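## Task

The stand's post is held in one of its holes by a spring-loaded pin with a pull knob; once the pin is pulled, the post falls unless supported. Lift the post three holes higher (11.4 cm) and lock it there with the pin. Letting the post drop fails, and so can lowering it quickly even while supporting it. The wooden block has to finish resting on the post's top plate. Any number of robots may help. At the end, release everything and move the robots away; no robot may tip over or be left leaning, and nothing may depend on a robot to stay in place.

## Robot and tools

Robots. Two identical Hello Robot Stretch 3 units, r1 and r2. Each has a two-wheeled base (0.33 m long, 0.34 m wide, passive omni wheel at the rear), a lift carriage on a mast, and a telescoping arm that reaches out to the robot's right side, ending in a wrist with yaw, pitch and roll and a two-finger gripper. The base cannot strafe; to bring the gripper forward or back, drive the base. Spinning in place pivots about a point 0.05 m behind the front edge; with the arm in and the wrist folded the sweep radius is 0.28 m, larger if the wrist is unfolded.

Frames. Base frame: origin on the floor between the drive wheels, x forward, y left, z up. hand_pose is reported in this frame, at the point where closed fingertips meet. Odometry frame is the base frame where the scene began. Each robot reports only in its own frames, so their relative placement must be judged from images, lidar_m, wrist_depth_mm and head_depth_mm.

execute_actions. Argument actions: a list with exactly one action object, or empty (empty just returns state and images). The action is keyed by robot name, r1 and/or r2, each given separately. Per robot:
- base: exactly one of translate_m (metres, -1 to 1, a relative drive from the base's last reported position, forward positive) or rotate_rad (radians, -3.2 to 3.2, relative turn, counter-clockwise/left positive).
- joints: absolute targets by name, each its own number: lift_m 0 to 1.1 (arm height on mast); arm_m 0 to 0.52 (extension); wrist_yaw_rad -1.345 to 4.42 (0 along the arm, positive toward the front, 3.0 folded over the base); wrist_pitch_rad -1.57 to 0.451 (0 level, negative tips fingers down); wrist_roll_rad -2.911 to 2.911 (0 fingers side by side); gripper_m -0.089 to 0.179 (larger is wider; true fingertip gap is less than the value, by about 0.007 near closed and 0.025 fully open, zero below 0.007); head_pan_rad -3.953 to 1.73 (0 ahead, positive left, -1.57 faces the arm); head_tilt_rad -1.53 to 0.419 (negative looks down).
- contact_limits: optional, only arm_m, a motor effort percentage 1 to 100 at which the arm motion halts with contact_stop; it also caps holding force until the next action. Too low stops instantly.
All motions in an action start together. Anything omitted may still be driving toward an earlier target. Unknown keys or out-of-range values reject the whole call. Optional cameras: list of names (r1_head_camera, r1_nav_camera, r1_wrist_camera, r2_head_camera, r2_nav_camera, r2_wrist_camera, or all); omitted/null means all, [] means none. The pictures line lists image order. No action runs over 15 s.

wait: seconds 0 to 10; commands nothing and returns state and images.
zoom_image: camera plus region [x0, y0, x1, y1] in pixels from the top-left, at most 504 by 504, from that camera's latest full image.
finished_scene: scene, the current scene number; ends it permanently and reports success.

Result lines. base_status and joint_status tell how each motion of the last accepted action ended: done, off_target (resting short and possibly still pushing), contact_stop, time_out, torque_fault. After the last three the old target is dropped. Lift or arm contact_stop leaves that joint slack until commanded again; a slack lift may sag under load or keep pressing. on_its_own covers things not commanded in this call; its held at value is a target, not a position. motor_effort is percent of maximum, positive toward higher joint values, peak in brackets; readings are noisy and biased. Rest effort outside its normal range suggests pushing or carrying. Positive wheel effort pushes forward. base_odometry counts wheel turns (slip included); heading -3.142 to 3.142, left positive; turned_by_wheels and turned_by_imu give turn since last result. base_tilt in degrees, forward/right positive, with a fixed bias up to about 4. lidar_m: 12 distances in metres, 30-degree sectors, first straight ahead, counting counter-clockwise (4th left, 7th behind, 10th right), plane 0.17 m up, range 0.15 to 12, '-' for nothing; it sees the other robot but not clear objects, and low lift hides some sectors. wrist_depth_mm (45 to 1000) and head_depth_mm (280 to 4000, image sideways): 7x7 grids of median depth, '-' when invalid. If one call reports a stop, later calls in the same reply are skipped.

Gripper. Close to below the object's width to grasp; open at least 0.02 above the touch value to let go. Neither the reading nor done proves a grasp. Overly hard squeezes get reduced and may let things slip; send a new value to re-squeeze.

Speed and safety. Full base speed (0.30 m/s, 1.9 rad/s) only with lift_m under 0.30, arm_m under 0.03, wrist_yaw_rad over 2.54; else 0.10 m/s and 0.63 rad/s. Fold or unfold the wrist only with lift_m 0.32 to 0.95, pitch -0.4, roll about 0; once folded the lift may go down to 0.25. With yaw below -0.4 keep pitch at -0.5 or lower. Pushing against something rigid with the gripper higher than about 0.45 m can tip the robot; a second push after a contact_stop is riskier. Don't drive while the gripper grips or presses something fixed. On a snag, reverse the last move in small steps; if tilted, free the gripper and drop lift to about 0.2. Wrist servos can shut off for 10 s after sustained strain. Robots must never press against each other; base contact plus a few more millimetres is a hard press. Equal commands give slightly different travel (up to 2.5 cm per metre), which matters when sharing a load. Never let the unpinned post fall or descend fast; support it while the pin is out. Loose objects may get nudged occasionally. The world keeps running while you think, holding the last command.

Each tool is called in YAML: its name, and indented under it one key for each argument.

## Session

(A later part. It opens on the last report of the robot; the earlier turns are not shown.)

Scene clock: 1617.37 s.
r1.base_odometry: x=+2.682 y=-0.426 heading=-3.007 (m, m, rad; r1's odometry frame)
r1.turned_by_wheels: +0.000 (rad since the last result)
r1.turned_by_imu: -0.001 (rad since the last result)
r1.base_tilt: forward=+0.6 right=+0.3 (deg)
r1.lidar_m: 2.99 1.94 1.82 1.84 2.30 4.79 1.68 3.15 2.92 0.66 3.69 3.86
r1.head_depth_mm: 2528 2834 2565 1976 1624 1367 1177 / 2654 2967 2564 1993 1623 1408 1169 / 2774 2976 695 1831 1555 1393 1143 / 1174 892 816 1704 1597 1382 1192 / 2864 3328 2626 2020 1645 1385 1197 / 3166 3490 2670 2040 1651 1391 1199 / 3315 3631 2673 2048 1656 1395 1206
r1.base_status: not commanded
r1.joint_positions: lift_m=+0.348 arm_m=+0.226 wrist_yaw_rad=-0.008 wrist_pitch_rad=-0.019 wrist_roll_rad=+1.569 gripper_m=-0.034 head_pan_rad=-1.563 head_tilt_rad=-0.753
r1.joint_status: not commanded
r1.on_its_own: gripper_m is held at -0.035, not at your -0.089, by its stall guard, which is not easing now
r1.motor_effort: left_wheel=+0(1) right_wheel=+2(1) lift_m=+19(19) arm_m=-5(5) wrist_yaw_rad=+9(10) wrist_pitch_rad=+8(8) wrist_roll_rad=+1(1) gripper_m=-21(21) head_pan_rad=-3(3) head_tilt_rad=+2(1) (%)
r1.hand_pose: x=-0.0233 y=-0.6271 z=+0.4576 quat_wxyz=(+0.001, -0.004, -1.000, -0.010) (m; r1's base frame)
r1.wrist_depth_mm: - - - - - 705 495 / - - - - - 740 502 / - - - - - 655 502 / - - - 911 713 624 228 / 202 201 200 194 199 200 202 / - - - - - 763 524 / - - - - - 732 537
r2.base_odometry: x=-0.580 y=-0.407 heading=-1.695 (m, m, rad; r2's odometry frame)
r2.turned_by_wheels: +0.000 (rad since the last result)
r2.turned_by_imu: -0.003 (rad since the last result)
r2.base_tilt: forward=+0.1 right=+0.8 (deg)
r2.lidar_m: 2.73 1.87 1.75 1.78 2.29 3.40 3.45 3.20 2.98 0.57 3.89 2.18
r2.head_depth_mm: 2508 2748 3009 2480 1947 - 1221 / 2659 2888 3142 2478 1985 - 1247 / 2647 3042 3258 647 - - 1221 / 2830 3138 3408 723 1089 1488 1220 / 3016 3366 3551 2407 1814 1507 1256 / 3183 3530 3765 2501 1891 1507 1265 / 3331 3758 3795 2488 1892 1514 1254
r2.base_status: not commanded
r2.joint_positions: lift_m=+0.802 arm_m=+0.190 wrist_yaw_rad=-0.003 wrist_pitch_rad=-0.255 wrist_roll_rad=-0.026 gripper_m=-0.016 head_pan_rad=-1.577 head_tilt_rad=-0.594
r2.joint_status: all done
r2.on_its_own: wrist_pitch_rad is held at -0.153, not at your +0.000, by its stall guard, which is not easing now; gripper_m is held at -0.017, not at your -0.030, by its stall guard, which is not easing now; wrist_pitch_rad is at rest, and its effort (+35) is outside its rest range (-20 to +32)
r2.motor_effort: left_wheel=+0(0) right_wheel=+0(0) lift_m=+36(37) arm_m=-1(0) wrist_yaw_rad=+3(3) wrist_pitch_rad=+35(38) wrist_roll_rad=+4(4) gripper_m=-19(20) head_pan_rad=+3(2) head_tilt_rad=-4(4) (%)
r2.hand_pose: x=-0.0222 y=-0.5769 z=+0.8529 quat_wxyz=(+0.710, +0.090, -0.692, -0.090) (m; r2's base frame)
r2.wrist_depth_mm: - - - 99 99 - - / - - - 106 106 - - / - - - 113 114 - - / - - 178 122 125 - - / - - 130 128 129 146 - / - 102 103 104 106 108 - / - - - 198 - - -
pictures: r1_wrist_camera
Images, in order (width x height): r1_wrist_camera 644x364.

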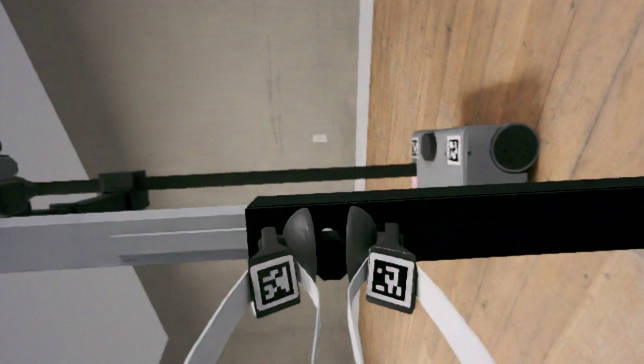

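execute_actions:
  actions:
    - {"r1": {"joints": {"gripper_m": -0.088}}}
  cameras: []

execute_actions:
  actions:
    - {"r1": {"joints": {"arm_m": 0.222}}, "r2": {"joints": {"lift_m": 0.817}}}
  cameras: ["r1_wrist_camera"]

Scene clock: 1629.27 s.
r1.base_odometry: x=+2.682 y=-0.426 heading=-3.007 (m, m, rad; r1's odometry frame)
r1.turned_by_wheels: +0.000 (rad since the last result)
r1.turned_by_imu: +0.000 (rad since the last result)
r1.base_tilt: forward=+0.6 right=+0.3 (deg)
r1.lidar_m: 2.98 1.95 1.82 1.84 2.30 4.82 1.68 3.17 2.93 0.66 3.68 3.86
r1.head_depth_mm: 2517 2842 2562 1977 1623 1366 1183 / 2635 2996 2566 1989 1625 1398 1178 / 2762 2980 693 1823 1550 1397 1143 / 1177 892 815 1708 1592 1381 1191 / 2856 3319 2610 2025 1644 1385 1196 / 3144 3453 2630 2047 1653 1391 1199 / 3330 3617 2678 2050 1667 1394 1203
r1.base_status: not commanded
r1.joint_positions: lift_m=+0.348 arm_m=+0.226 wrist_yaw_rad=-0.008 wrist_pitch_rad=-0.019 wrist_roll_rad=+1.569 gripper_m=-0.086 head_pan_rad=-1.563 head_tilt_rad=-0.753
r1.joint_status: all done
r1.motor_effort: left_wheel=+0(0) right_wheel=+2(2) lift_m=+19(20) arm_m=-5(5) wrist_yaw_rad=+10(10) wrist_pitch_rad=+8(8) wrist_roll_rad=+1(1) gripper_m=-40(100) head_pan_rad=-4(3) head_tilt_rad=+1(1) (%)
r1.hand_pose: x=-0.0234 y=-0.6271 z=+0.4576 quat_wxyz=(+0.001, -0.004, -1.000, -0.010) (m; r1's base frame)
r1.wrist_depth_mm: - - - - - 738 488 / - - - - - 735 503 / - - - - - 626 511 / - - - 909 737 641 230 / 202 201 199 194 199 200 202 / - - - - - 764 523 / - - - - - 727 526
r2.base_odometry: x=-0.580 y=-0.407 heading=-1.695 (m, m, rad; r2's odometry frame)
r2.turned_by_wheels: +0.000 (rad since the last result)
r2.turned_by_imu: -0.001 (rad since the last result)
r2.base_tilt: forward=+0.0 right=+0.8 (deg)
r2.lidar_m: 2.74 1.87 1.75 1.78 2.28 3.40 3.45 3.19 2.96 0.57 3.89 2.19
r2.head_depth_mm: 2545 2737 3022 2451 1942 - 1211 / 2619 2911 3168 2458 1998 - 1247 / 2673 3055 3264 649 - - 1224 / 2899 3153 3361 722 1089 1497 1220 / 3014 3342 3602 2422 1822 1509 1258 / 3157 3577 3763 2510 1889 1512 1261 / 3357 3774 3869 2520 1895 1526 1266
r2.base_status: not commanded
r2.joint_positions: lift_m=+0.802 arm_m=+0.190 wrist_yaw_rad=-0.003 wrist_pitch_rad=-0.255 wrist_roll_rad=-0.026 gripper_m=-0.016 head_pan_rad=-1.577 head_tilt_rad=-0.594
r2.joint_status: not commanded
r2.on_its_own: wrist_pitch_rad is held at -0.153, not at your +0.000, by its stall guard, which is not easing now; gripper_m is held at -0.017, not at your -0.030, by its stall guard, which is not easing now; wrist_pitch_rad is at rest, and its effort (+35) is outside its rest range (-20 to +32)
r2.motor_effort: left_wheel=+0(1) right_wheel=+0(0) lift_m=+36(36) arm_m=+0(0) wrist_yaw_rad=+2(2) wrist_pitch_rad=+35(35) wrist_roll_rad=+4(4) gripper_m=-19(19) head_pan_rad=+2(2) head_tilt_rad=-4(4) (%)
r2.hand_pose: x=-0.0222 y=-0.5769 z=+0.8529 quat_wxyz=(+0.710, +0.090, -0.692, -0.090) (m; r2's base frame)
r2.wrist_depth_mm: - - - 99 99 - - / - - - 106 106 - - / - - - 113 114 - - / - - 177 122 124 - - / - - 131 128 129 146 - / - 101 103 104 106 108 - / - - - 197 - - -
pictures: none
No camera images: the call's "cameras" was empty. Leave "cameras" out to get every camera's image.

Scene clock: 1630.23 s.
r1.base_odometry: x=+2.682 y=-0.426 heading=-3.007 (m, m, rad; r1's odometry frame)
r1.turned_by_wheels: +0.000 (rad since the last result)
r1.turned_by_imu: +0.000 (rad since the last result)
r1.base_tilt: forward=+0.6 right=+0.2 (deg)
r1.lidar_m: 2.98 1.95 1.82 1.83 2.31 4.80 1.68 3.17 2.93 0.65 3.68 3.87
r1.head_depth_mm: 2545 2815 2561 1980 1619 1367 1180 / 2656 2956 2576 1993 1628 1384 1194 / 2776 2939 694 1822 1553 1399 1145 / 1160 881 809 1704 1591 1385 1189 / 2815 3308 2626 2023 1649 1388 1196 / 3191 3511 2649 2039 1645 1390 1198 / 3323 3565 2673 2044 1662 1396 1196
r1.base_status: not commanded
r1.joint_positions: lift_m=+0.348 arm_m=+0.222 wrist_yaw_rad=-0.010 wrist_pitch_rad=-0.020 wrist_roll_rad=+1.569 gripper_m=-0.083 head_pan_rad=-1.563 head_tilt_rad=-0.753
r1.joint_status: all done
r1.motor_effort: left_wheel=-2(1) right_wheel=+3(4) lift_m=+19(19) arm_m=+0(7) wrist_yaw_rad=+12(12) wrist_pitch_rad=+9(8) wrist_roll_rad=+1(1) gripper_m=-36(40) head_pan_rad=-3(3) head_tilt_rad=+1(1) (%)
r1.hand_pose: x=-0.0240 y=-0.6227 z=+0.4573 quat_wxyz=(+0.001, -0.005, -1.000, -0.010) (m; r1's base frame)
r1.wrist_depth_mm: - - - - - 731 496 / - - - - - 730 495 / - - - - - 632 508 / - - - 928 740 648 232 / 205 207 204 - 203 205 206 / - - - - - 778 525 / - - - - - 784 533
r2.base_odometry: x=-0.580 y=-0.407 heading=-1.695 (m, m, rad; r2's odometry frame)
r2.turned_by_wheels: +0.000 (rad since the last result)
r2.turned_by_imu: +0.000 (rad since the last result)
r2.base_tilt: forward=+0.0 right=+0.8 (deg)
r2.lidar_m: 2.74 1.87 1.75 1.77 2.29 3.40 3.48 3.19 2.97 0.57 3.93 2.19
r2.head_depth_mm: 2533 2725 3025 2501 1992 - 1219 / 2609 2868 3155 2468 - 1395 1250 / 2650 3021 3250 638 - - 1224 / 2879 3152 3423 714 1104 1461 1215 / 3055 3315 3539 2396 1814 1500 1248 / 3153 3541 3777 2523 1887 1509 1264 / 3371 3793 3801 2536 1888 1527 1267
r2.base_status: not commanded
r2.joint_positions: lift_m=+0.816 arm_m=+0.190 wrist_yaw_rad=-0.003 wrist_pitch_rad=-0.301 wrist_roll_rad=-0.026 gripper_m=-0.016 head_pan_rad=-1.577 head_tilt_rad=-0.594
r2.joint_status: all done
r2.on_its_own: wrist_pitch_rad is held at -0.153, not at your +0.000, by its stall guard, which is still easing; gripper_m is held at -0.017, not at your -0.030, by its stall guard, which is not easing now
r2.motor_effort: left_wheel=+0(1) right_wheel=+0(1) lift_m=+39(41) arm_m=+0(1) wrist_yaw_rad=+1(2) wrist_pitch_rad=+51(53) wrist_roll_rad=+4(4) gripper_m=-17(19) head_pan_rad=+2(2) head_tilt_rad=-5(5) (%)
r2.hand_pose: x=-0.0221 y=-0.5726 z=+0.8557 quat_wxyz=(+0.708, +0.107, -0.690, -0.106) (m; r2's base frame)
r2.wrist_depth_mm: - - - 99 99 - - / - - - 106 107 - - / - - - 115 117 - - / - - 170 124 128 - - / - - 130 131 133 144 - / - 107 105 106 107 109 - / - - - 216 - - -
pictures: r1_wrist_camera
Images, in order (width x height): r1_wrist_camera 644x364.

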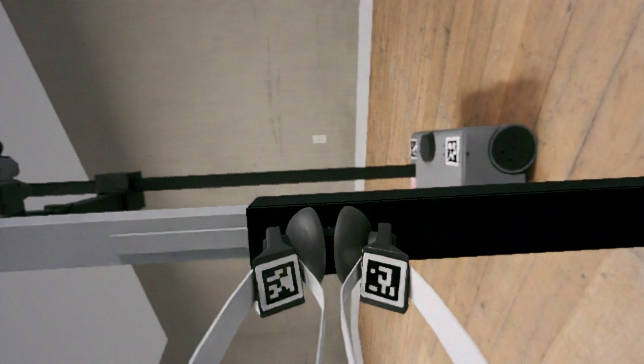

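execute_actions:
  actions:
    - {"r1": {"joints": {"gripper_m": 0.05}}, "r2": {"joints": {"lift_m": 0.790, "wrist_pitch_rad": -0.15}}}
  cameras: []

execute_actions:
  actions:
    - {"r1": {"joints": {"arm_m": 0.241}}, "r2": {"joints": {"lift_m": 0.800, "gripper_m": -0.022}}}
  cameras: ["r2_wrist_camera", "r1_head_camera"]

Scene clock: 1654.57 s.
r1.base_odometry: x=+2.682 y=-0.426 heading=-3.007 (m, m, rad; r1's odometry frame)
r1.turned_by_wheels: +0.000 (rad since the last result)
r1.turned_by_imu: +0.000 (rad since the last result)
r1.base_tilt: forward=+0.6 right=+0.3 (deg)
r1.lidar_m: 2.99 1.95 1.82 1.83 2.30 4.81 1.68 3.17 2.93 0.66 3.69 3.85
r1.head_depth_mm: 2530 2811 2552 1981 1618 1368 1179 / 2641 2957 2561 1986 1618 1387 1194 / 2745 2978 692 1818 1549 1387 1143 / 1184 910 813 1699 1594 1381 1192 / 2878 3328 2633 2030 1654 1388 1197 / 3172 3483 2640 2034 1648 1391 1202 / 3337 3608 2657 2054 1653 1394 1203
r1.base_status: not commanded
r1.joint_positions: lift_m=+0.348 arm_m=+0.222 wrist_yaw_rad=-0.003 wrist_pitch_rad=-0.020 wrist_roll_rad=+1.569 gripper_m=+0.050 head_pan_rad=-1.563 head_tilt_rad=-0.753
r1.joint_status: all done
r1.motor_effort: left_wheel=+0(1) right_wheel=+0(2) lift_m=+19(19) arm_m=+0(0) wrist_yaw_rad=+4(11) wrist_pitch_rad=+9(9) wrist_roll_rad=+1(1) gripper_m=+1(79) head_pan_rad=-3(3) head_tilt_rad=+1(1) (%)
r1.hand_pose: x=-0.0221 y=-0.6227 z=+0.4573 quat_wxyz=(+0.001, -0.002, -1.000, -0.010) (m; r1's base frame)
r1.wrist_depth_mm: - - - - - 729 498 / - - - - - 715 505 / - - - - - 632 503 / 911 958 - 953 744 236 216 / 205 206 204 201 203 204 206 / - - - - - 768 518 / - - - - - 724 523
r2.base_odometry: x=-0.580 y=-0.407 heading=-1.695 (m, m, rad; r2's odometry frame)
r2.turned_by_wheels: +0.000 (rad since the last result)
r2.turned_by_imu: -0.004 (rad since the last result)
r2.base_tilt: forward=+0.0 right=+0.7 (deg)
r2.lidar_m: 2.74 1.87 1.74 1.78 2.28 3.41 3.46 3.19 2.97 0.57 3.88 2.19
r2.head_depth_mm: 2519 2752 3005 2500 1941 - - / 2665 2902 3098 2486 1983 - 1252 / 2595 3007 3194 689 - - 1219 / 2860 3143 3413 722 1096 1485 1215 / 3040 3400 3518 2399 1830 1500 1259 / 3231 3538 3813 2508 1882 1513 1267 / 3323 3758 3855 2535 1906 1525 1267
r2.base_status: not commanded
r2.joint_positions: lift_m=+0.790 arm_m=+0.189 wrist_yaw_rad=-0.003 wrist_pitch_rad=-0.225 wrist_roll_rad=-0.025 gripper_m=-0.016 head_pan_rad=-1.577 head_tilt_rad=-0.594
r2.joint_status: wrist_pitch_rad off_target (ended at -0.225, target -0.150); the others done
r2.on_its_own: gripper_m is held at -0.017, not at your -0.030, by its stall guard, which is not easing now
r2.motor_effort: left_wheel=-2(2) right_wheel=+2(2) lift_m=+15(24) arm_m=+7(8) wrist_yaw_rad=+3(2) wrist_pitch_rad=+26(42) wrist_roll_rad=+3(4) gripper_m=-19(19) head_pan_rad=+2(2) head_tilt_rad=-4(4) (%)
r2.hand_pose: x=-0.0223 y=-0.5784 z=+0.8485 quat_wxyz=(+0.711, +0.079, -0.694, -0.080) (m; r2's base frame)
r2.wrist_depth_mm: - - - 105 105 - - / - - - 111 111 - - / - - - 118 120 - - / - - 170 126 128 - - / - 129 123 125 128 131 - / - 103 100 101 102 99 - / - - - 200 - - -
pictures: none
No camera images: the call's "cameras" was empty. Leave "cameras" out to get every camera's image.

Scene clock: 1655.60 s.
r1.base_odometry: x=+2.682 y=-0.426 heading=-3.007 (m, m, rad; r1's odometry frame)
r1.turned_by_wheels: +0.000 (rad since the last result)
r1.turned_by_imu: +0.000 (rad since the last result)
r1.base_tilt: forward=+0.6 right=+0.3 (deg)
r1.lidar_m: 2.99 1.95 1.81 1.84 2.31 4.80 1.68 3.15 2.92 0.66 3.68 3.86
r1.head_depth_mm: 2533 2827 2569 1992 1613 1366 1177 / 2654 2963 2579 1981 1620 1395 1169 / 2767 2935 693 1819 1565 1395 1144 / 1180 895 812 1709 1596 1384 1192 / 2839 3331 2646 2025 1642 1391 1194 / 3144 3445 2660 2022 1653 1387 1200 / 3324 3632 2672 2045 1658 1398 1200
r1.base_status: not commanded
r1.joint_positions: lift_m=+0.348 arm_m=+0.241 wrist_yaw_rad=-0.003 wrist_pitch_rad=-0.020 wrist_roll_rad=+1.569 gripper_m=+0.050 head_pan_rad=-1.563 head_tilt_rad=-0.753
r1.joint_status: all done
r1.motor_effort: left_wheel=-1(0) right_wheel=+0(0) lift_m=+19(20) arm_m=+4(5) wrist_yaw_rad=+3(4) wrist_pitch_rad=+8(9) wrist_roll_rad=+1(1) gripper_m=+0(0) head_pan_rad=-3(3) head_tilt_rad=+1(1) (%)
r1.hand_pose: x=-0.0221 y=-0.6414 z=+0.4573 quat_wxyz=(+0.001, -0.001, -1.000, -0.010) (m; r1's base frame)
r1.wrist_depth_mm: - - - - - 728 504 / - - - - - 722 504 / - - - - - 609 509 / 875 926 - - 735 625 218 / 189 186 187 182 182 186 189 / - - - - - 724 524 / - - - - - 724 524
r2.base_odometry: x=-0.580 y=-0.407 heading=-1.695 (m, m, rad; r2's odometry frame)
r2.turned_by_wheels: +0.000 (rad since the last result)
r2.turned_by_imu: +0.000 (rad since the last result)
r2.base_tilt: forward=+0.0 right=+0.7 (deg)
r2.lidar_m: 2.73 1.87 1.75 1.78 2.28 3.40 3.47 3.20 2.98 0.57 3.90 2.20
r2.head_depth_mm: 2539 2776 3037 2444 1943 - 1209 / 2632 2872 3097 2490 2004 - 1247 / 2621 3007 3327 685 - - 1219 / 2850 3220 3384 722 1083 1479 1218 / 3040 3414 3587 2394 1826 1503 1258 / 3187 3575 3764 2515 1883 1514 1270 / 3348 3800 3772 2567 1911 1521 1267
r2.base_status: not commanded
r2.joint_positions: lift_m=+0.800 arm_m=+0.189 wrist_yaw_rad=-0.003 wrist_pitch_rad=-0.256 wrist_roll_rad=-0.025 gripper_m=-0.021 head_pan_rad=-1.577 head_tilt_rad=-0.594
r2.joint_status: all done
r2.on_its_own: wrist_pitch_rad is at rest, and its effort (+37) is outside its rest range (-20 to +32)
r2.motor_effort: left_wheel=-2(2) right_wheel=+2(2) lift_m=+29(29) arm_m=+7(7) wrist_yaw_rad=+3(2) wrist_pitch_rad=+37(37) wrist_roll_rad=+3(3) gripper_m=-21(53) head_pan_rad=+2(3) head_tilt_rad=-4(4) (%)
r2.hand_pose: x=-0.0223 y=-0.5758 z=+0.8502 quat_wxyz=(+0.710, +0.090, -0.692, -0.091) (m; r2's base frame)
r2.wrist_depth_mm: - - - 103 102 - - / - - - 109 110 - - / - - - 117 120 - - / - - 170 126 129 - - / - 139 125 128 130 133 - / - 102 102 104 101 103 - / - - - 205 - - -
pictures: r1_head_camera (sideways: a quarter turn clockwise sets it upright), r2_wrist_camera
Images, in order (width x height): r1_head_camera 896x504, r2_wrist_camera 644x364.

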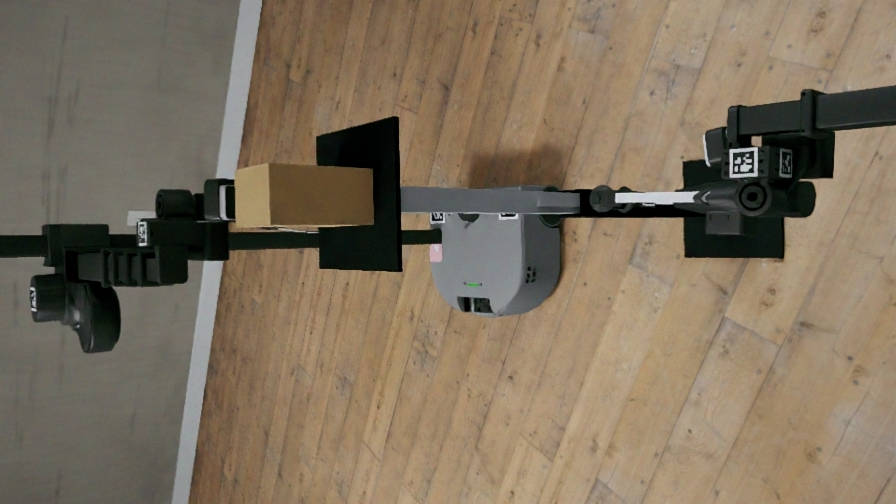

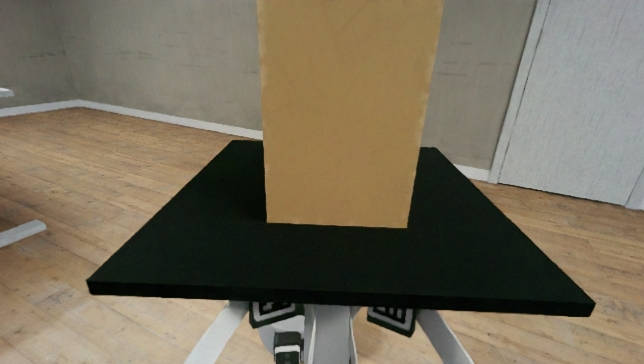

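execute_actions:
  actions:
    - {"r1": {"joints": {"gripper_m": -0.089}}, "r2": {"joints": {"lift_m": 0.806}}}
  cameras: []

execute_actions:
  actions:
    - {"r1": {"joints": {"arm_m": 0.226}}, "r2": {"joints": {"lift_m": 0.817}}}
  cameras: []

Scene clock: 1678.77 s.
r1.base_odometry: x=+2.682 y=-0.426 heading=-3.007 (m, m, rad; r1's odometry frame)
r1.turned_by_wheels: +0.000 (rad since the last result)
r1.turned_by_imu: +0.000 (rad since the last result)
r1.base_tilt: forward=+0.6 right=+0.2 (deg)
r1.lidar_m: 2.98 1.95 1.81 1.83 2.31 4.80 1.68 3.17 2.93 0.66 3.70 3.85
r1.head_depth_mm: 2522 2824 2547 1984 1614 1362 1176 / 2643 2955 2578 1974 1623 1404 1172 / 2766 2934 694 1816 1547 1394 1146 / 1176 895 813 1714 1598 1382 1191 / 2881 3344 2631 2034 1643 1386 1196 / 3174 3485 2656 2039 1649 1397 1200 / 3333 3608 2659 2056 1663 1401 1204
r1.base_status: not commanded
r1.joint_positions: lift_m=+0.348 arm_m=+0.240 wrist_yaw_rad=-0.006 wrist_pitch_rad=-0.010 wrist_roll_rad=+1.569 gripper_m=-0.087 head_pan_rad=-1.563 head_tilt_rad=-0.753
r1.joint_status: all done
r1.motor_effort: left_wheel=-1(1) right_wheel=+2(2) lift_m=+19(19) arm_m=+11(11) wrist_yaw_rad=+7(8) wrist_pitch_rad=+4(9) wrist_roll_rad=+1(1) gripper_m=-42(100) head_pan_rad=-3(3) head_tilt_rad=+2(0) (%)
r1.hand_pose: x=-0.0229 y=-0.6411 z=+0.4599 quat_wxyz=(+0.001, -0.003, -1.000, -0.005) (m; r1's base frame)
r1.wrist_depth_mm: - - - - - 722 492 / - - - - - 736 510 / - - - - - 618 514 / 874 - - - 745 632 225 / 190 189 189 181 183 185 187 / - - - - - 735 524 / - - - - - 748 530
r2.base_odometry: x=-0.580 y=-0.407 heading=-1.695 (m, m, rad; r2's odometry frame)
r2.turned_by_wheels: +0.000 (rad since the last result)
r2.turned_by_imu: -0.001 (rad since the last result)
r2.base_tilt: forward=+0.0 right=+0.8 (deg)
r2.lidar_m: 2.74 1.86 1.75 1.78 2.28 3.41 3.48 3.22 2.97 0.57 3.90 2.19
r2.head_depth_mm: 2543 2745 3029 2454 1981 - 1206 / 2599 2894 3129 2461 1992 - 1253 / 2656 3052 3248 687 - - 1221 / 2847 3158 3418 721 1081 1458 1219 / 3048 3336 3573 2417 1810 1506 1256 / 3189 3523 3844 2551 1884 1522 1269 / 3388 3797 3831 2519 1899 1505 1266
r2.base_status: not commanded
r2.joint_positions: lift_m=+0.805 arm_m=+0.189 wrist_yaw_rad=-0.003 wrist_pitch_rad=-0.275 wrist_roll_rad=-0.025 gripper_m=-0.021 head_pan_rad=-1.577 head_tilt_rad=-0.594
r2.joint_status: all done
r2.on_its_own: wrist_pitch_rad is at rest, and its effort (+44) is outside its rest range (-20 to +32)
r2.motor_effort: left_wheel=-2(2) right_wheel=+2(2) lift_m=+31(31) arm_m=+6(7) wrist_yaw_rad=+3(2) wrist_pitch_rad=+44(45) wrist_roll_rad=+3(3) gripper_m=-20(21) head_pan_rad=+2(2) head_tilt_rad=-4(4) (%)
r2.hand_pose: x=-0.0223 y=-0.5742 z=+0.8514 quat_wxyz=(+0.709, +0.097, -0.692, -0.097) (m; r2's base frame)
r2.wrist_depth_mm: - - - 102 101 - - / - - - 109 109 - - / - - - 117 119 - - / - - 171 125 157 - - / - 140 128 129 131 141 - / - 104 105 103 104 106 - / - - - 211 - - -
pictures: none
No camera images: the call's "cameras" was empty. Leave "cameras" out to get every camera's image.

Scene clock: 1679.83 s.
r1.base_odometry: x=+2.682 y=-0.426 heading=-3.007 (m, m, rad; r1's odometry frame)
r1.turned_by_wheels: +0.000 (rad since the last result)
r1.turned_by_imu: +0.000 (rad since the last result)
r1.base_tilt: forward=+0.6 right=+0.2 (deg)
r1.lidar_m: 2.98 1.95 1.82 1.84 2.31 4.80 1.69 3.16 2.93 0.65 3.71 3.85
r1.head_depth_mm: 2532 2835 2546 1983 1613 1359 1181 / 2645 2950 2564 1984 1628 1395 1171 / 2779 2904 693 1818 1548 1390 1144 / 1161 885 808 1703 1595 1380 1192 / 2821 3320 2615 2026 1650 1380 1194 / 3170 3474 2669 2044 1655 1399 1199 / 3338 3615 2672 2050 1659 1393 1201
r1.base_status: not commanded
r1.joint_positions: lift_m=+0.348 arm_m=+0.227 wrist_yaw_rad=-0.008 wrist_pitch_rad=-0.019 wrist_roll_rad=+1.569 gripper_m=-0.083 head_pan_rad=-1.563 head_tilt_rad=-0.753
r1.joint_status: all done
r1.motor_effort: left_wheel=-1(2) right_wheel=+3(2) lift_m=+19(19) arm_m=-6(16) wrist_yaw_rad=+9(10) wrist_pitch_rad=+8(11) wrist_roll_rad=+1(1) gripper_m=-39(43) head_pan_rad=-3(3) head_tilt_rad=+1(1) (%)
r1.hand_pose: x=-0.0234 y=-0.6272 z=+0.4577 quat_wxyz=(+0.001, -0.004, -1.000, -0.010) (m; r1's base frame)
r1.wrist_depth_mm: - - - - - 730 491 / - - - - - 746 498 / - - - - - 627 512 / - - - 928 760 635 229 / 202 201 200 193 198 199 202 / - - - - - 776 516 / - - - - - 753 527
r2.base_odometry: x=-0.580 y=-0.407 heading=-1.695 (m, m, rad; r2's odometry frame)
r2.turned_by_wheels: +0.000 (rad since the last result)
r2.turned_by_imu: +0.000 (rad since the last result)
r2.base_tilt: forward=+0.0 right=+0.8 (deg)
r2.lidar_m: 2.74 1.87 1.75 1.78 2.28 3.40 3.47 3.19 2.97 0.57 3.88 2.19
r2.head_depth_mm: 2530 2776 3023 2455 1993 - 1219 / 2632 2860 3161 2470 - 1395 1257 / 2621 3033 3274 639 - - 1223 / 2893 3172 3372 713 1116 1457 1214 / 3013 3390 3509 2400 1806 1510 1254 / 3165 3539 3754 2542 1893 1507 1268 / 3369 3769 3842 2517 1902 1515 1262
r2.base_status: not commanded
r2.joint_positions: lift_m=+0.816 arm_m=+0.189 wrist_yaw_rad=-0.003 wrist_pitch_rad=-0.299 wrist_roll_rad=-0.025 gripper_m=-0.021 head_pan_rad=-1.577 head_tilt_rad=-0.594
r2.joint_status: all done
r2.on_its_own: wrist_pitch_rad is at rest, and its effort (+52) is outside its rest range (-20 to +32)
r2.motor_effort: left_wheel=-1(2) right_wheel=+1(2) lift_m=+33(34) arm_m=+5(6) wrist_yaw_rad=+2(2) wrist_pitch_rad=+52(53) wrist_roll_rad=+3(3) gripper_m=-19(20) head_pan_rad=+2(2) head_tilt_rad=-4(5) (%)
r2.hand_pose: x=-0.0222 y=-0.5722 z=+0.8566 quat_wxyz=(+0.708, +0.106, -0.690, -0.105) (m; r2's base frame)
r2.wrist_depth_mm: - - - 100 100 - - / - - - 108 108 - - / - - - 116 119 - - / - - 173 126 159 - - / - - 131 132 134 145 - / - 108 106 106 108 109 - / - - - 218 - - -
pictures: none
No camera images: the call's "cameras" was empty. Leave "cameras" out to get every camera's image.

execute_actions:
  actions: []

Scene clock: 1697.17 s.
r1.base_odometry: x=+2.682 y=-0.426 heading=-3.007 (m, m, rad; r1's odometry frame)
r1.turned_by_wheels: +0.000 (rad since the last result)
r1.turned_by_imu: -0.001 (rad since the last result)
r1.base_tilt: forward=+0.7 right=+0.2 (deg)
r1.lidar_m: 2.98 1.95 1.82 1.84 2.31 4.81 1.68 3.16 2.93 0.66 3.67 3.86
r1.head_depth_mm: 2530 2844 2548 1982 1617 1361 1179 / 2640 2964 2579 1983 1625 1406 1174 / 2744 2933 695 1826 1550 1393 1144 / 1166 881 813 1705 1593 1384 1193 / 2829 3352 2636 2021 1640 1378 1192 / 3144 3477 2668 2037 1655 1395 1201 / 3307 3631 2671 2055 1662 1396 1199
r1.base_status: not commanded
r1.joint_positions: lift_m=+0.348 arm_m=+0.226 wrist_yaw_rad=-0.008 wrist_pitch_rad=-0.020 wrist_roll_rad=+1.569 gripper_m=-0.034 head_pan_rad=-1.563 head_tilt_rad=-0.753
r1.joint_status: all done
r1.on_its_own: gripper_m is held at -0.035, not at your -0.089, by its stall guard, which is not easing now
r1.motor_effort: left_wheel=-1(2) right_wheel=+2(2) lift_m=+20(19) arm_m=-2(16) wrist_yaw_rad=+10(10) wrist_pitch_rad=+9(11) wrist_roll_rad=+1(1) gripper_m=-20(43) head_pan_rad=-3(3) head_tilt_rad=+1(1) (%)
r1.hand_pose: x=-0.0234 y=-0.6268 z=+0.4573 quat_wxyz=(+0.001, -0.004, -1.000, -0.010) (m; r1's base frame)
r1.wrist_depth_mm: - - - - - 729 492 / - - - - - 719 501 / - - - - - 638 507 / - - - 921 737 623 227 / 202 202 202 195 199 200 204 / - - - - - 775 529 / - - - - - 741 520
r2.base_odometry: x=-0.580 y=-0.407 heading=-1.695 (m, m, rad; r2's odometry frame)
r2.turned_by_wheels: +0.000 (rad since the last result)
r2.turned_by_imu: -0.003 (rad since the last result)
r2.base_tilt: forward=+0.0 right=+0.8 (deg)
r2.lidar_m: 2.74 1.86 1.75 1.78 2.29 3.40 3.47 3.21 2.97 0.57 3.89 2.19
r2.head_depth_mm: 2509 2772 2994 2478 1993 - 1220 / 2639 2912 3133 2481 - 1396 1254 / 2601 3007 3225 684 - - 1224 / 2858 3187 3388 718 1098 1472 1219 / 3061 3401 3585 2392 1812 1505 1259 / 3177 3552 3764 2518 1901 1510 1270 / 3393 3787 3798 2537 1895 1506 1267
r2.base_status: not commanded
r2.joint_positions: lift_m=+0.817 arm_m=+0.190 wrist_yaw_rad=-0.002 wrist_pitch_rad=-0.330 wrist_roll_rad=-0.025 gripper_m=-0.021 head_pan_rad=-1.577 head_tilt_rad=-0.594
r2.joint_status: all done
r2.on_its_own: wrist_pitch_rad is held at -0.316, not at your -0.150, by its stall guard, which is not easing now
r2.motor_effort: left_wheel=+0(2) right_wheel=+0(2) lift_m=+28(34) arm_m=+2(6) wrist_yaw_rad=+1(2) wrist_pitch_rad=+5(53) wrist_roll_rad=+4(3) gripper_m=-19(20) head_pan_rad=+2(2) head_tilt_rad=-5(5) (%)
r2.hand_pose: x=-0.0220 y=-0.5694 z=+0.8495 quat_wxyz=(+0.706, +0.117, -0.688, -0.116) (m; r2's base frame)
r2.wrist_depth_mm: - - - 99 99 - - / - - - 106 107 - - / - - - 115 118 - - / - - 168 125 129 - - / - - 129 131 133 141 - / - 108 108 106 107 108 - / - - - 224 - - -
pictures: r1_head_camera (sideways: a quarter turn clockwise sets it upright), r1_nav_camera (sideways: a quarter turn counterclockwise sets it upright), r1_wrist_camera, r2_head_camera (sideways: a quarter turn clockwise sets it upright), r2_nav_camera (sideways: a quarter turn counterclockwise sets it upright), r2_wrist_camera
Images, in order (width x height): r1_head_camera 896x504, r1_nav_camera 672x504, r1_wrist_camera 644x364, r2_head_camera 896x504, r2_nav_camera 672x504, r2_wrist_camera 644x364.

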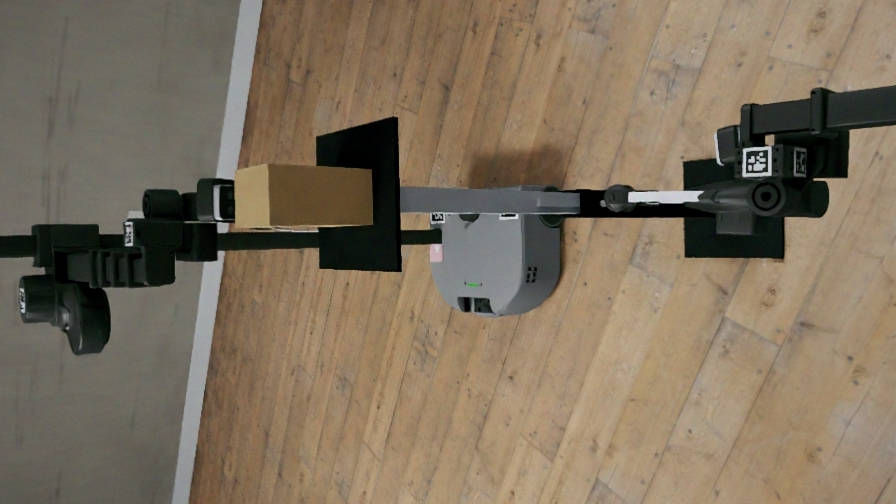

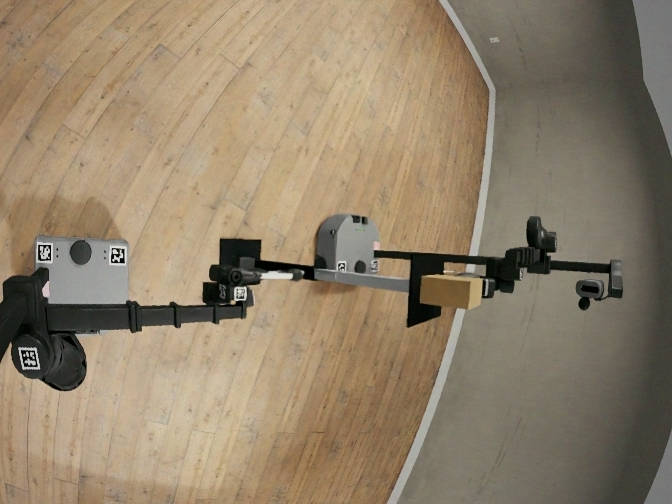

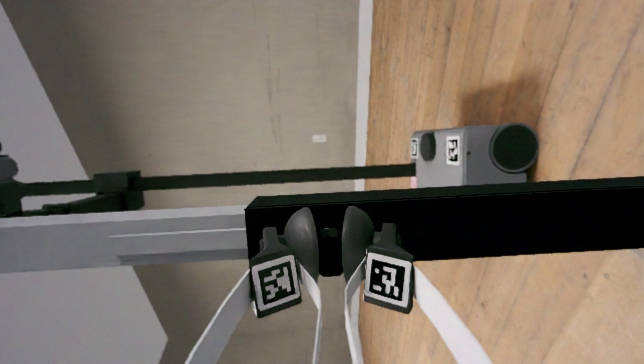

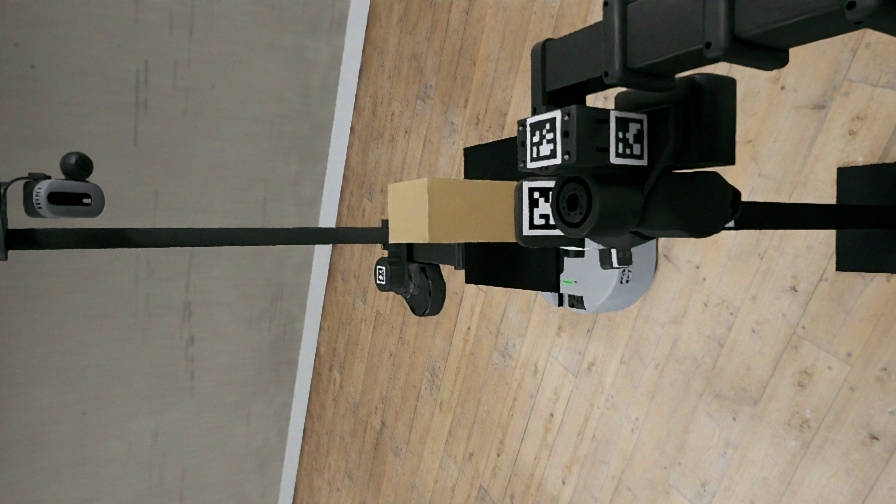

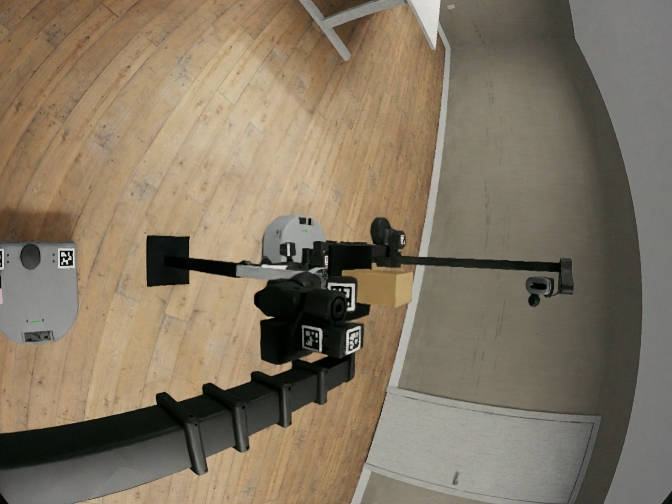

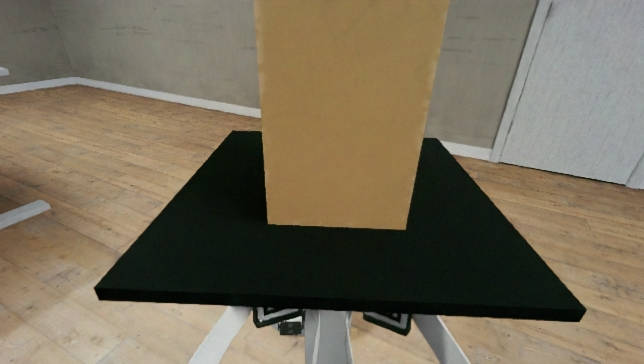

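execute_actions:
  actions:
    - {"r1": {"joints": {"gripper_m": 0.05}}, "r2": {"joints": {"gripper_m": 0.06, "lift_m": 0.74}}}
  cameras: []

execute_actions:
  actions:
    - {"r1": {"joints": {"arm_m": 0.241}}, "r2": {"joints": {"wrist_pitch_rad": 0.0}}}
  cameras: ["r1_wrist_camera", "r2_wrist_camera", "r1_head_camera"]

Scene clock: 1721.20 s.
r1.base_odometry: x=+2.682 y=-0.426 heading=-3.007 (m, m, rad; r1's odometry frame)
r1.turned_by_wheels: +0.000 (rad since the last result)
r1.turned_by_imu: +0.000 (rad since the last result)
r1.base_tilt: forward=+0.6 right=+0.3 (deg)
r1.lidar_m: 2.99 1.95 1.82 1.83 2.31 4.82 1.68 3.17 2.93 0.66 3.70 3.86
r1.head_depth_mm: 2531 2831 2561 1981 1615 1367 1179 / 2645 2938 2594 1993 1623 1405 1175 / 2755 2967 694 1826 1547 1400 1145 / 1173 895 815 1705 1595 1384 1194 / 2873 3326 2617 2031 1640 1389 1198 / 3159 3489 2620 2041 1658 1387 1198 / 3331 3624 2671 2060 1664 1396 1203
r1.base_status: not commanded
r1.joint_positions: lift_m=+0.348 arm_m=+0.226 wrist_yaw_rad=-0.003 wrist_pitch_rad=-0.020 wrist_roll_rad=+1.569 gripper_m=+0.050 head_pan_rad=-1.563 head_tilt_rad=-0.753
r1.joint_status: all done
r1.motor_effort: left_wheel=+0(1) right_wheel=+0(2) lift_m=+19(19) arm_m=-1(1) wrist_yaw_rad=+4(10) wrist_pitch_rad=+8(9) wrist_roll_rad=+1(1) gripper_m=+0(79) head_pan_rad=-3(3) head_tilt_rad=+1(2) (%)
r1.hand_pose: x=-0.0221 y=-0.6268 z=+0.4573 quat_wxyz=(+0.001, -0.002, -1.000, -0.010) (m; r1's base frame)
r1.wrist_depth_mm: - - - - - 739 488 / - - - - - 722 494 / - - - - - 625 506 / 926 - - 902 732 234 217 / 202 203 202 197 198 200 202 / - - - - - 771 513 / - - - - - 718 523
r2.base_odometry: x=-0.580 y=-0.407 heading=-1.695 (m, m, rad; r2's odometry frame)
r2.turned_by_wheels: +0.000 (rad since the last result)
r2.turned_by_imu: -0.001 (rad since the last result)
r2.base_tilt: forward=+0.0 right=+0.7 (deg)
r2.lidar_m: 2.74 1.86 1.75 1.78 2.28 3.40 3.46 3.19 2.98 0.57 3.91 2.20
r2.head_depth_mm: 2542 2756 3009 2441 1944 - 1199 / 2670 2872 3168 2476 1994 - 1247 / 2654 3048 3292 685 - - 1219 / 2886 3126 3395 721 663 1465 1220 / 3057 3364 3561 2401 1830 1511 1257 / 3166 3521 3714 2545 1893 1511 1260 / 3364 3769 3797 2530 1888 1515 1266
r2.base_status: not commanded
r2.joint_positions: lift_m=+0.801 arm_m=+0.190 wrist_yaw_rad=-0.002 wrist_pitch_rad=-0.329 wrist_roll_rad=-0.025 gripper_m=+0.060 head_pan_rad=-1.577 head_tilt_rad=-0.594
r2.joint_status: lift_m contact_stop (moved -0.015 of -0.077); the others done
r2.on_its_own: wrist_pitch_rad is held at -0.316, not at your -0.150, by its stall guard, which is not easing now; lift_m is slack since a contact_stop, until your next command for it (your +0.740 is given up)
r2.motor_effort: left_wheel=+0(1) right_wheel=+0(1) lift_m=+21(26) arm_m=+1(1) wrist_yaw_rad=+1(1) wrist_pitch_rad=+5(14) wrist_roll_rad=+3(4) gripper_m=+0(86) head_pan_rad=+2(3) head_tilt_rad=-4(5) (%)
r2.hand_pose: x=-0.0219 y=-0.5695 z=+0.8345 quat_wxyz=(+0.706, +0.117, -0.689, -0.115) (m; r2's base frame)
r2.wrist_depth_mm: - - - 100 99 - - / - - - 107 108 - - / - - 200 116 118 - - / - - 138 126 127 168 - / - 105 106 107 109 110 - / - - 97 193 96 - - / - - - 223 - - -
pictures: none
No camera images: the call's "cameras" was empty. Leave "cameras" out to get every camera's image.

not run: a stop came earlier in this reply.

execute_actions:
  actions:
    - {"r1": {"joints": {"arm_m": 0.241}}, "r2": {"joints": {"arm_m": 0.12, "lift_m": 0.805}}}
  cameras: []

execute_actions:
  actions:
    - {"r2": {"joints": {"wrist_pitch_rad": 0.0, "lift_m": 0.738}}}
  cameras: []

execute_actions:
  actions:
    - {"r2": {"joints": {"arm_m": 0.19}}}
  cameras: ["r1_wrist_camera", "r2_wrist_camera", "r1_head_camera"]

Scene clock: 1731.67 s.
r1.base_odometry: x=+2.682 y=-0.426 heading=-3.007 (m, m, rad; r1's odometry frame)
r1.turned_by_wheels: +0.000 (rad since the last result)
r1.turned_by_imu: +0.000 (rad since the last result)
r1.base_tilt: forward=+0.5 right=+0.3 (deg)
r1.lidar_m: 2.98 1.95 1.82 1.83 2.31 4.82 1.68 3.18 2.93 0.66 3.68 3.85
r1.head_depth_mm: 2527 2819 2577 1982 1622 1367 1178 / 2645 2959 2562 1986 1618 1397 1176 / 2735 2998 694 1825 1575 1393 1145 / 1171 946 815 1709 1597 1380 1193 / 2870 3347 2650 2028 1645 1388 1195 / 3168 3479 2648 2034 1659 1394 1203 / 3318 3658 2693 2045 1649 1396 1202
r1.base_status: not commanded
r1.joint_positions: lift_m=+0.348 arm_m=+0.241 wrist_yaw_rad=-0.003 wrist_pitch_rad=-0.020 wrist_roll_rad=+1.569 gripper_m=+0.050 head_pan_rad=-1.563 head_tilt_rad=-0.753
r1.joint_status: all done
r1.motor_effort: left_wheel=+1(1) right_wheel=+0(0) lift_m=+19(19) arm_m=+4(4) wrist_yaw_rad=+3(3) wrist_pitch_rad=+8(8) wrist_roll_rad=+1(1) gripper_m=+0(0) head_pan_rad=-4(3) head_tilt_rad=+1(1) (%)
r1.hand_pose: x=-0.0221 y=-0.6414 z=+0.4573 quat_wxyz=(+0.001, -0.001, -1.000, -0.010) (m; r1's base frame)
r1.wrist_depth_mm: - - - - - 736 499 / - - - - - 725 503 / - - - - - 626 505 / 763 893 - - 748 615 219 / 189 188 187 182 184 187 187 / - - - - - 730 520 / - - - - - 737 525
r2.base_odometry: x=-0.580 y=-0.407 heading=-1.695 (m, m, rad; r2's odometry frame)
r2.turned_by_wheels: +0.000 (rad since the last result)
r2.turned_by_imu: -0.001 (rad since the last result)
r2.base_tilt: forward=+0.0 right=+0.7 (deg)
r2.lidar_m: 2.74 1.87 1.75 1.77 2.29 3.38 3.47 3.19 2.98 0.57 3.91 2.19
r2.head_depth_mm: 2520 2779 3027 2447 1863 - - / 2631 2870 3140 2465 1849 - - / 2652 3032 3245 686 646 - 1165 / 2878 3162 3418 721 663 1505 1248 / 3057 3391 3561 2401 1833 1495 1265 / 3226 3532 3796 2525 1901 1514 1262 / 3399 3726 3797 2532 1913 1518 1261
r2.base_status: not commanded
r2.joint_positions: lift_m=+0.805 arm_m=+0.120 wrist_yaw_rad=-0.001 wrist_pitch_rad=-0.330 wrist_roll_rad=-0.025 gripper_m=+0.060 head_pan_rad=-1.577 head_tilt_rad=-0.594
r2.joint_status: all done
r2.on_its_own: wrist_pitch_rad is held at -0.316, not at your -0.150, by its stall guard, which is not easing now
r2.motor_effort: left_wheel=+0(0) right_wheel=+0(0) lift_m=+26(29) arm_m=-2(2) wrist_yaw_rad=+0(1) wrist_pitch_rad=+5(5) wrist_roll_rad=+4(4) gripper_m=+0(0) head_pan_rad=+2(2) head_tilt_rad=-5(5) (%)
r2.hand_pose: x=-0.0218 y=-0.4999 z=+0.8376 quat_wxyz=(+0.706, +0.117, -0.688, -0.115) (m; r2's base frame)
r2.wrist_depth_mm: - - - 163 - - - / - - - 175 - - - / - - 234 186 206 - - / - - - 171 174 - - / - - - 636 - - - / - - - 630 - - - / - - - - - - -
pictures: none
No camera images: the call's "cameras" was empty. Leave "cameras" out to get every camera's image.

Scene clock: 1733.10 s.
r1.base_odometry: x=+2.682 y=-0.426 heading=-3.007 (m, m, rad; r1's odometry frame)
r1.turned_by_wheels: +0.000 (rad since the last result)
r1.turned_by_imu: +0.000 (rad since the last result)
r1.base_tilt: forward=+0.6 right=+0.3 (deg)
r1.lidar_m: 2.99 1.94 1.81 1.84 2.30 4.78 1.68 3.14 2.93 0.66 3.71 3.87
r1.head_depth_mm: 2536 2812 2548 1976 1616 1366 1178 / 2656 2958 2568 1981 1623 1399 1173 / 2754 3019 695 1820 1570 1396 1148 / 1220 984 814 1705 1590 1383 1194 / 2950 3329 2644 2021 1651 1387 1195 / 3170 3462 2654 2040 1648 1391 1202 / 3317 3597 2659 2042 1659 1396 1200
r1.base_status: not commanded
r1.joint_positions: lift_m=+0.348 arm_m=+0.241 wrist_yaw_rad=-0.003 wrist_pitch_rad=-0.020 wrist_roll_rad=+1.569 gripper_m=+0.050 head_pan_rad=-1.563 head_tilt_rad=-0.753
r1.joint_status: not commanded
r1.motor_effort: left_wheel=+0(0) right_wheel=+0(1) lift_m=+20(19) arm_m=+4(4) wrist_yaw_rad=+3(3) wrist_pitch_rad=+9(8) wrist_roll_rad=+1(1) gripper_m=+0(0) head_pan_rad=-3(3) head_tilt_rad=+0(1) (%)
r1.hand_pose: x=-0.0221 y=-0.6414 z=+0.4573 quat_wxyz=(+0.001, -0.001, -1.000, -0.010) (m; r1's base frame)
r1.wrist_depth_mm: - - - - - 728 491 / - - - - - 733 494 / - - - - - 623 505 / 448 884 - - 740 628 218 / 188 187 187 182 184 185 187 / - - - - - 725 523 / - - - - - 722 532
r2.base_odometry: x=-0.580 y=-0.407 heading=-1.695 (m, m, rad; r2's odometry frame)
r2.turned_by_wheels: +0.000 (rad since the last result)
r2.turned_by_imu: +0.000 (rad since the last result)
r2.base_tilt: forward=+0.0 right=+0.7 (deg)
r2.lidar_m: 2.74 1.86 1.75 1.78 2.28 3.41 3.47 3.19 2.97 0.57 3.90 2.20
r2.head_depth_mm: 2540 2743 3020 2455 1848 1534 - / 2633 2949 3121 2488 1813 1582 - / 2618 3028 3267 685 691 - - / 2861 3184 3356 719 692 1503 1255 / 3002 3313 3580 2374 1825 1512 1261 / 3202 3508 3765 2523 1897 1512 1263 / 3349 3776 3846 2570 1908 1509 1266
r2.base_status: not commanded
r2.joint_positions: lift_m=+0.738 arm_m=+0.120 wrist_yaw_rad=-0.001 wrist_pitch_rad=-0.025 wrist_roll_rad=-0.023 gripper_m=+0.060 head_pan_rad=-1.577 head_tilt_rad=-0.594
r2.joint_status: all done
r2.motor_effort: left_wheel=-1(1) right_wheel=+0(1) lift_m=+16(23) arm_m=+1(3) wrist_yaw_rad=+1(1) wrist_pitch_rad=+9(47) wrist_roll_rad=+3(4) gripper_m=+0(1) head_pan_rad=+2(2) head_tilt_rad=-5(4) (%)
r2.hand_pose: x=-0.0218 y=-0.5204 z=+0.8466 quat_wxyz=(+0.715, +0.009, -0.699, -0.009) (m; r2's base frame)
r2.wrist_depth_mm: - - - 175 - - - / - - - 180 - - - / - - - 186 - - - / - - 185 189 204 - - / - - - 928 - - - / - - - 618 - - - / - - - 581 - - -
pictures: none
No camera images: the call's "cameras" was empty. Leave "cameras" out to get every camera's image.

Scene clock: 1734.80 s.
r1.base_odometry: x=+2.682 y=-0.426 heading=-3.007 (m, m, rad; r1's odometry frame)
r1.turned_by_wheels: +0.000 (rad since the last result)
r1.turned_by_imu: +0.000 (rad since the last result)
r1.base_tilt: forward=+0.6 right=+0.3 (deg)
r1.lidar_m: 2.99 1.95 1.82 1.84 2.30 4.79 1.68 3.18 2.93 0.66 3.68 3.86
r1.head_depth_mm: 2540 2833 2551 1981 1624 1361 1180 / 2658 2958 2554 1990 1627 1399 1176 / 2751 3015 694 1825 1564 1397 1143 / 1215 939 812 1701 1595 1385 1191 / 2930 3360 2618 2023 1644 1388 1195 / 3166 3462 2664 2036 1649 1388 1199 / 3298 3584 2682 2060 1655 1395 1204
r1.base_status: not commanded
r1.joint_positions: lift_m=+0.348 arm_m=+0.241 wrist_yaw_rad=-0.003 wrist_pitch_rad=-0.020 wrist_roll_rad=+1.569 gripper_m=+0.050 head_pan_rad=-1.563 head_tilt_rad=-0.753
r1.joint_status: not commanded
r1.motor_effort: left_wheel=+1(0) right_wheel=+0(0) lift_m=+19(19) arm_m=+4(4) wrist_yaw_rad=+3(3) wrist_pitch_rad=+8(9) wrist_roll_rad=+1(1) gripper_m=+1(0) head_pan_rad=-3(4) head_tilt_rad=+1(1) (%)
r1.hand_pose: x=-0.0221 y=-0.6414 z=+0.4573 quat_wxyz=(+0.001, -0.001, -1.000, -0.010) (m; r1's base frame)
r1.wrist_depth_mm: - - - - - 725 503 / - - - - - 730 503 / - - - - - 620 510 / 884 870 - - 744 627 219 / 188 187 187 181 184 186 188 / - - - - - 726 522 / - - - - - 729 519
r2.base_odometry: x=-0.580 y=-0.407 heading=-1.695 (m, m, rad; r2's odometry frame)
r2.turned_by_wheels: +0.000 (rad since the last result)
r2.turned_by_imu: +0.000 (rad since the last result)
r2.base_tilt: forward=+0.1 right=+0.8 (deg)
r2.lidar_m: 2.73 1.86 1.75 1.78 2.28 3.39 3.45 3.20 2.98 0.57 3.89 2.19
r2.head_depth_mm: 2558 2738 3030 2459 1858 1536 - / 2617 2866 3127 2488 1866 - 1221 / 2648 3041 3281 686 635 - 1206 / 2884 3145 3394 720 664 1509 1233 / 3034 3370 3469 2356 1821 1500 1259 / 3163 3520 3746 2527 1898 1519 1261 / 3411 3750 3828 2549 1896 1522 1266
r2.base_status: not commanded
r2.joint_positions: lift_m=+0.738 arm_m=+0.190 wrist_yaw_rad=-0.001 wrist_pitch_rad=-0.024 wrist_roll_rad=-0.023 gripper_m=+0.060 head_pan_rad=-1.577 head_tilt_rad=-0.594
r2.joint_status: all done
r2.motor_effort: left_wheel=-1(1) right_wheel=+1(0) lift_m=+17(17) arm_m=+3(1) wrist_yaw_rad=+1(1) wrist_pitch_rad=+8(9) wrist_roll_rad=+3(3) gripper_m=+0(1) head_pan_rad=+2(2) head_tilt_rad=-5(4) (%)
r2.hand_pose: x=-0.0217 y=-0.5902 z=+0.8467 quat_wxyz=(+0.715, +0.009, -0.699, -0.009) (m; r2's base frame)
r2.wrist_depth_mm: - - - 109 110 - - / - - - 113 113 - - / - - - 116 117 - - / - - 180 120 120 - - / - 96 98 102 105 109 - / - - 85 156 84 84 86 / - - - 164 - - -
pictures: r1_head_camera (sideways: a quarter turn clockwise sets it upright), r1_wrist_camera, r2_wrist_camera
Images, in order (width x height): r1_head_camera 896x504, r1_wrist_camera 644x364, r2_wrist_camera 644x364.

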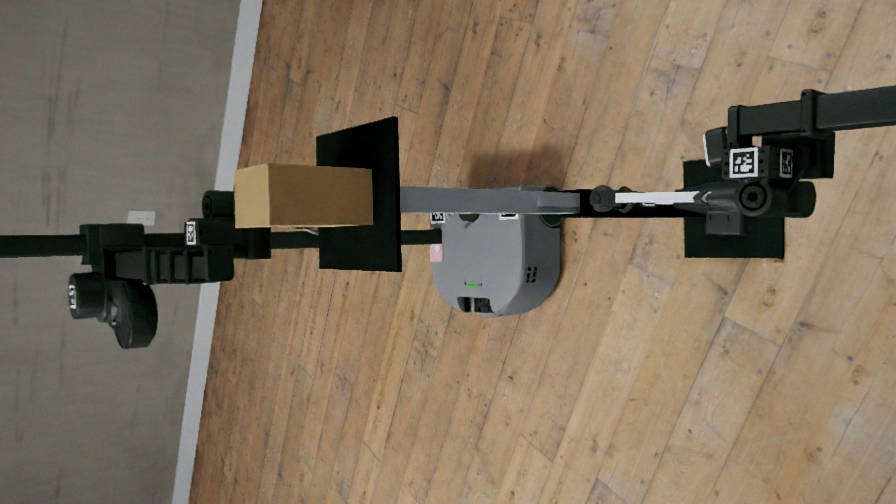

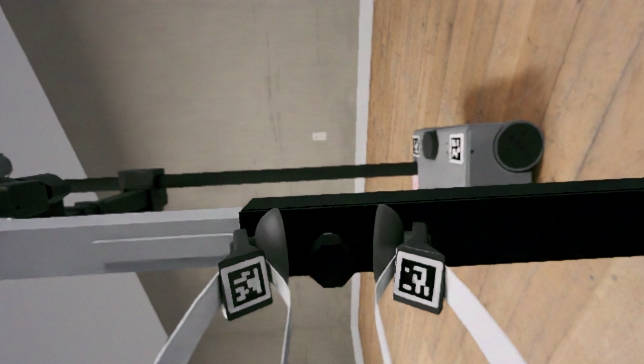

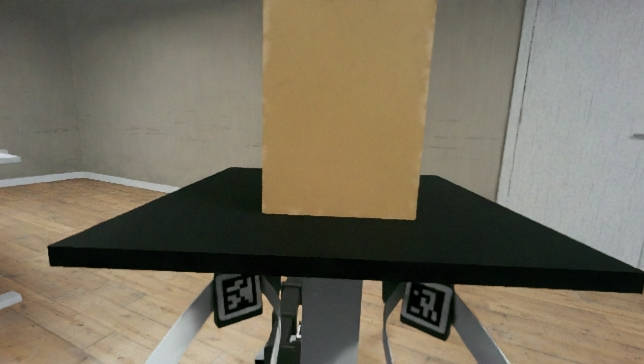

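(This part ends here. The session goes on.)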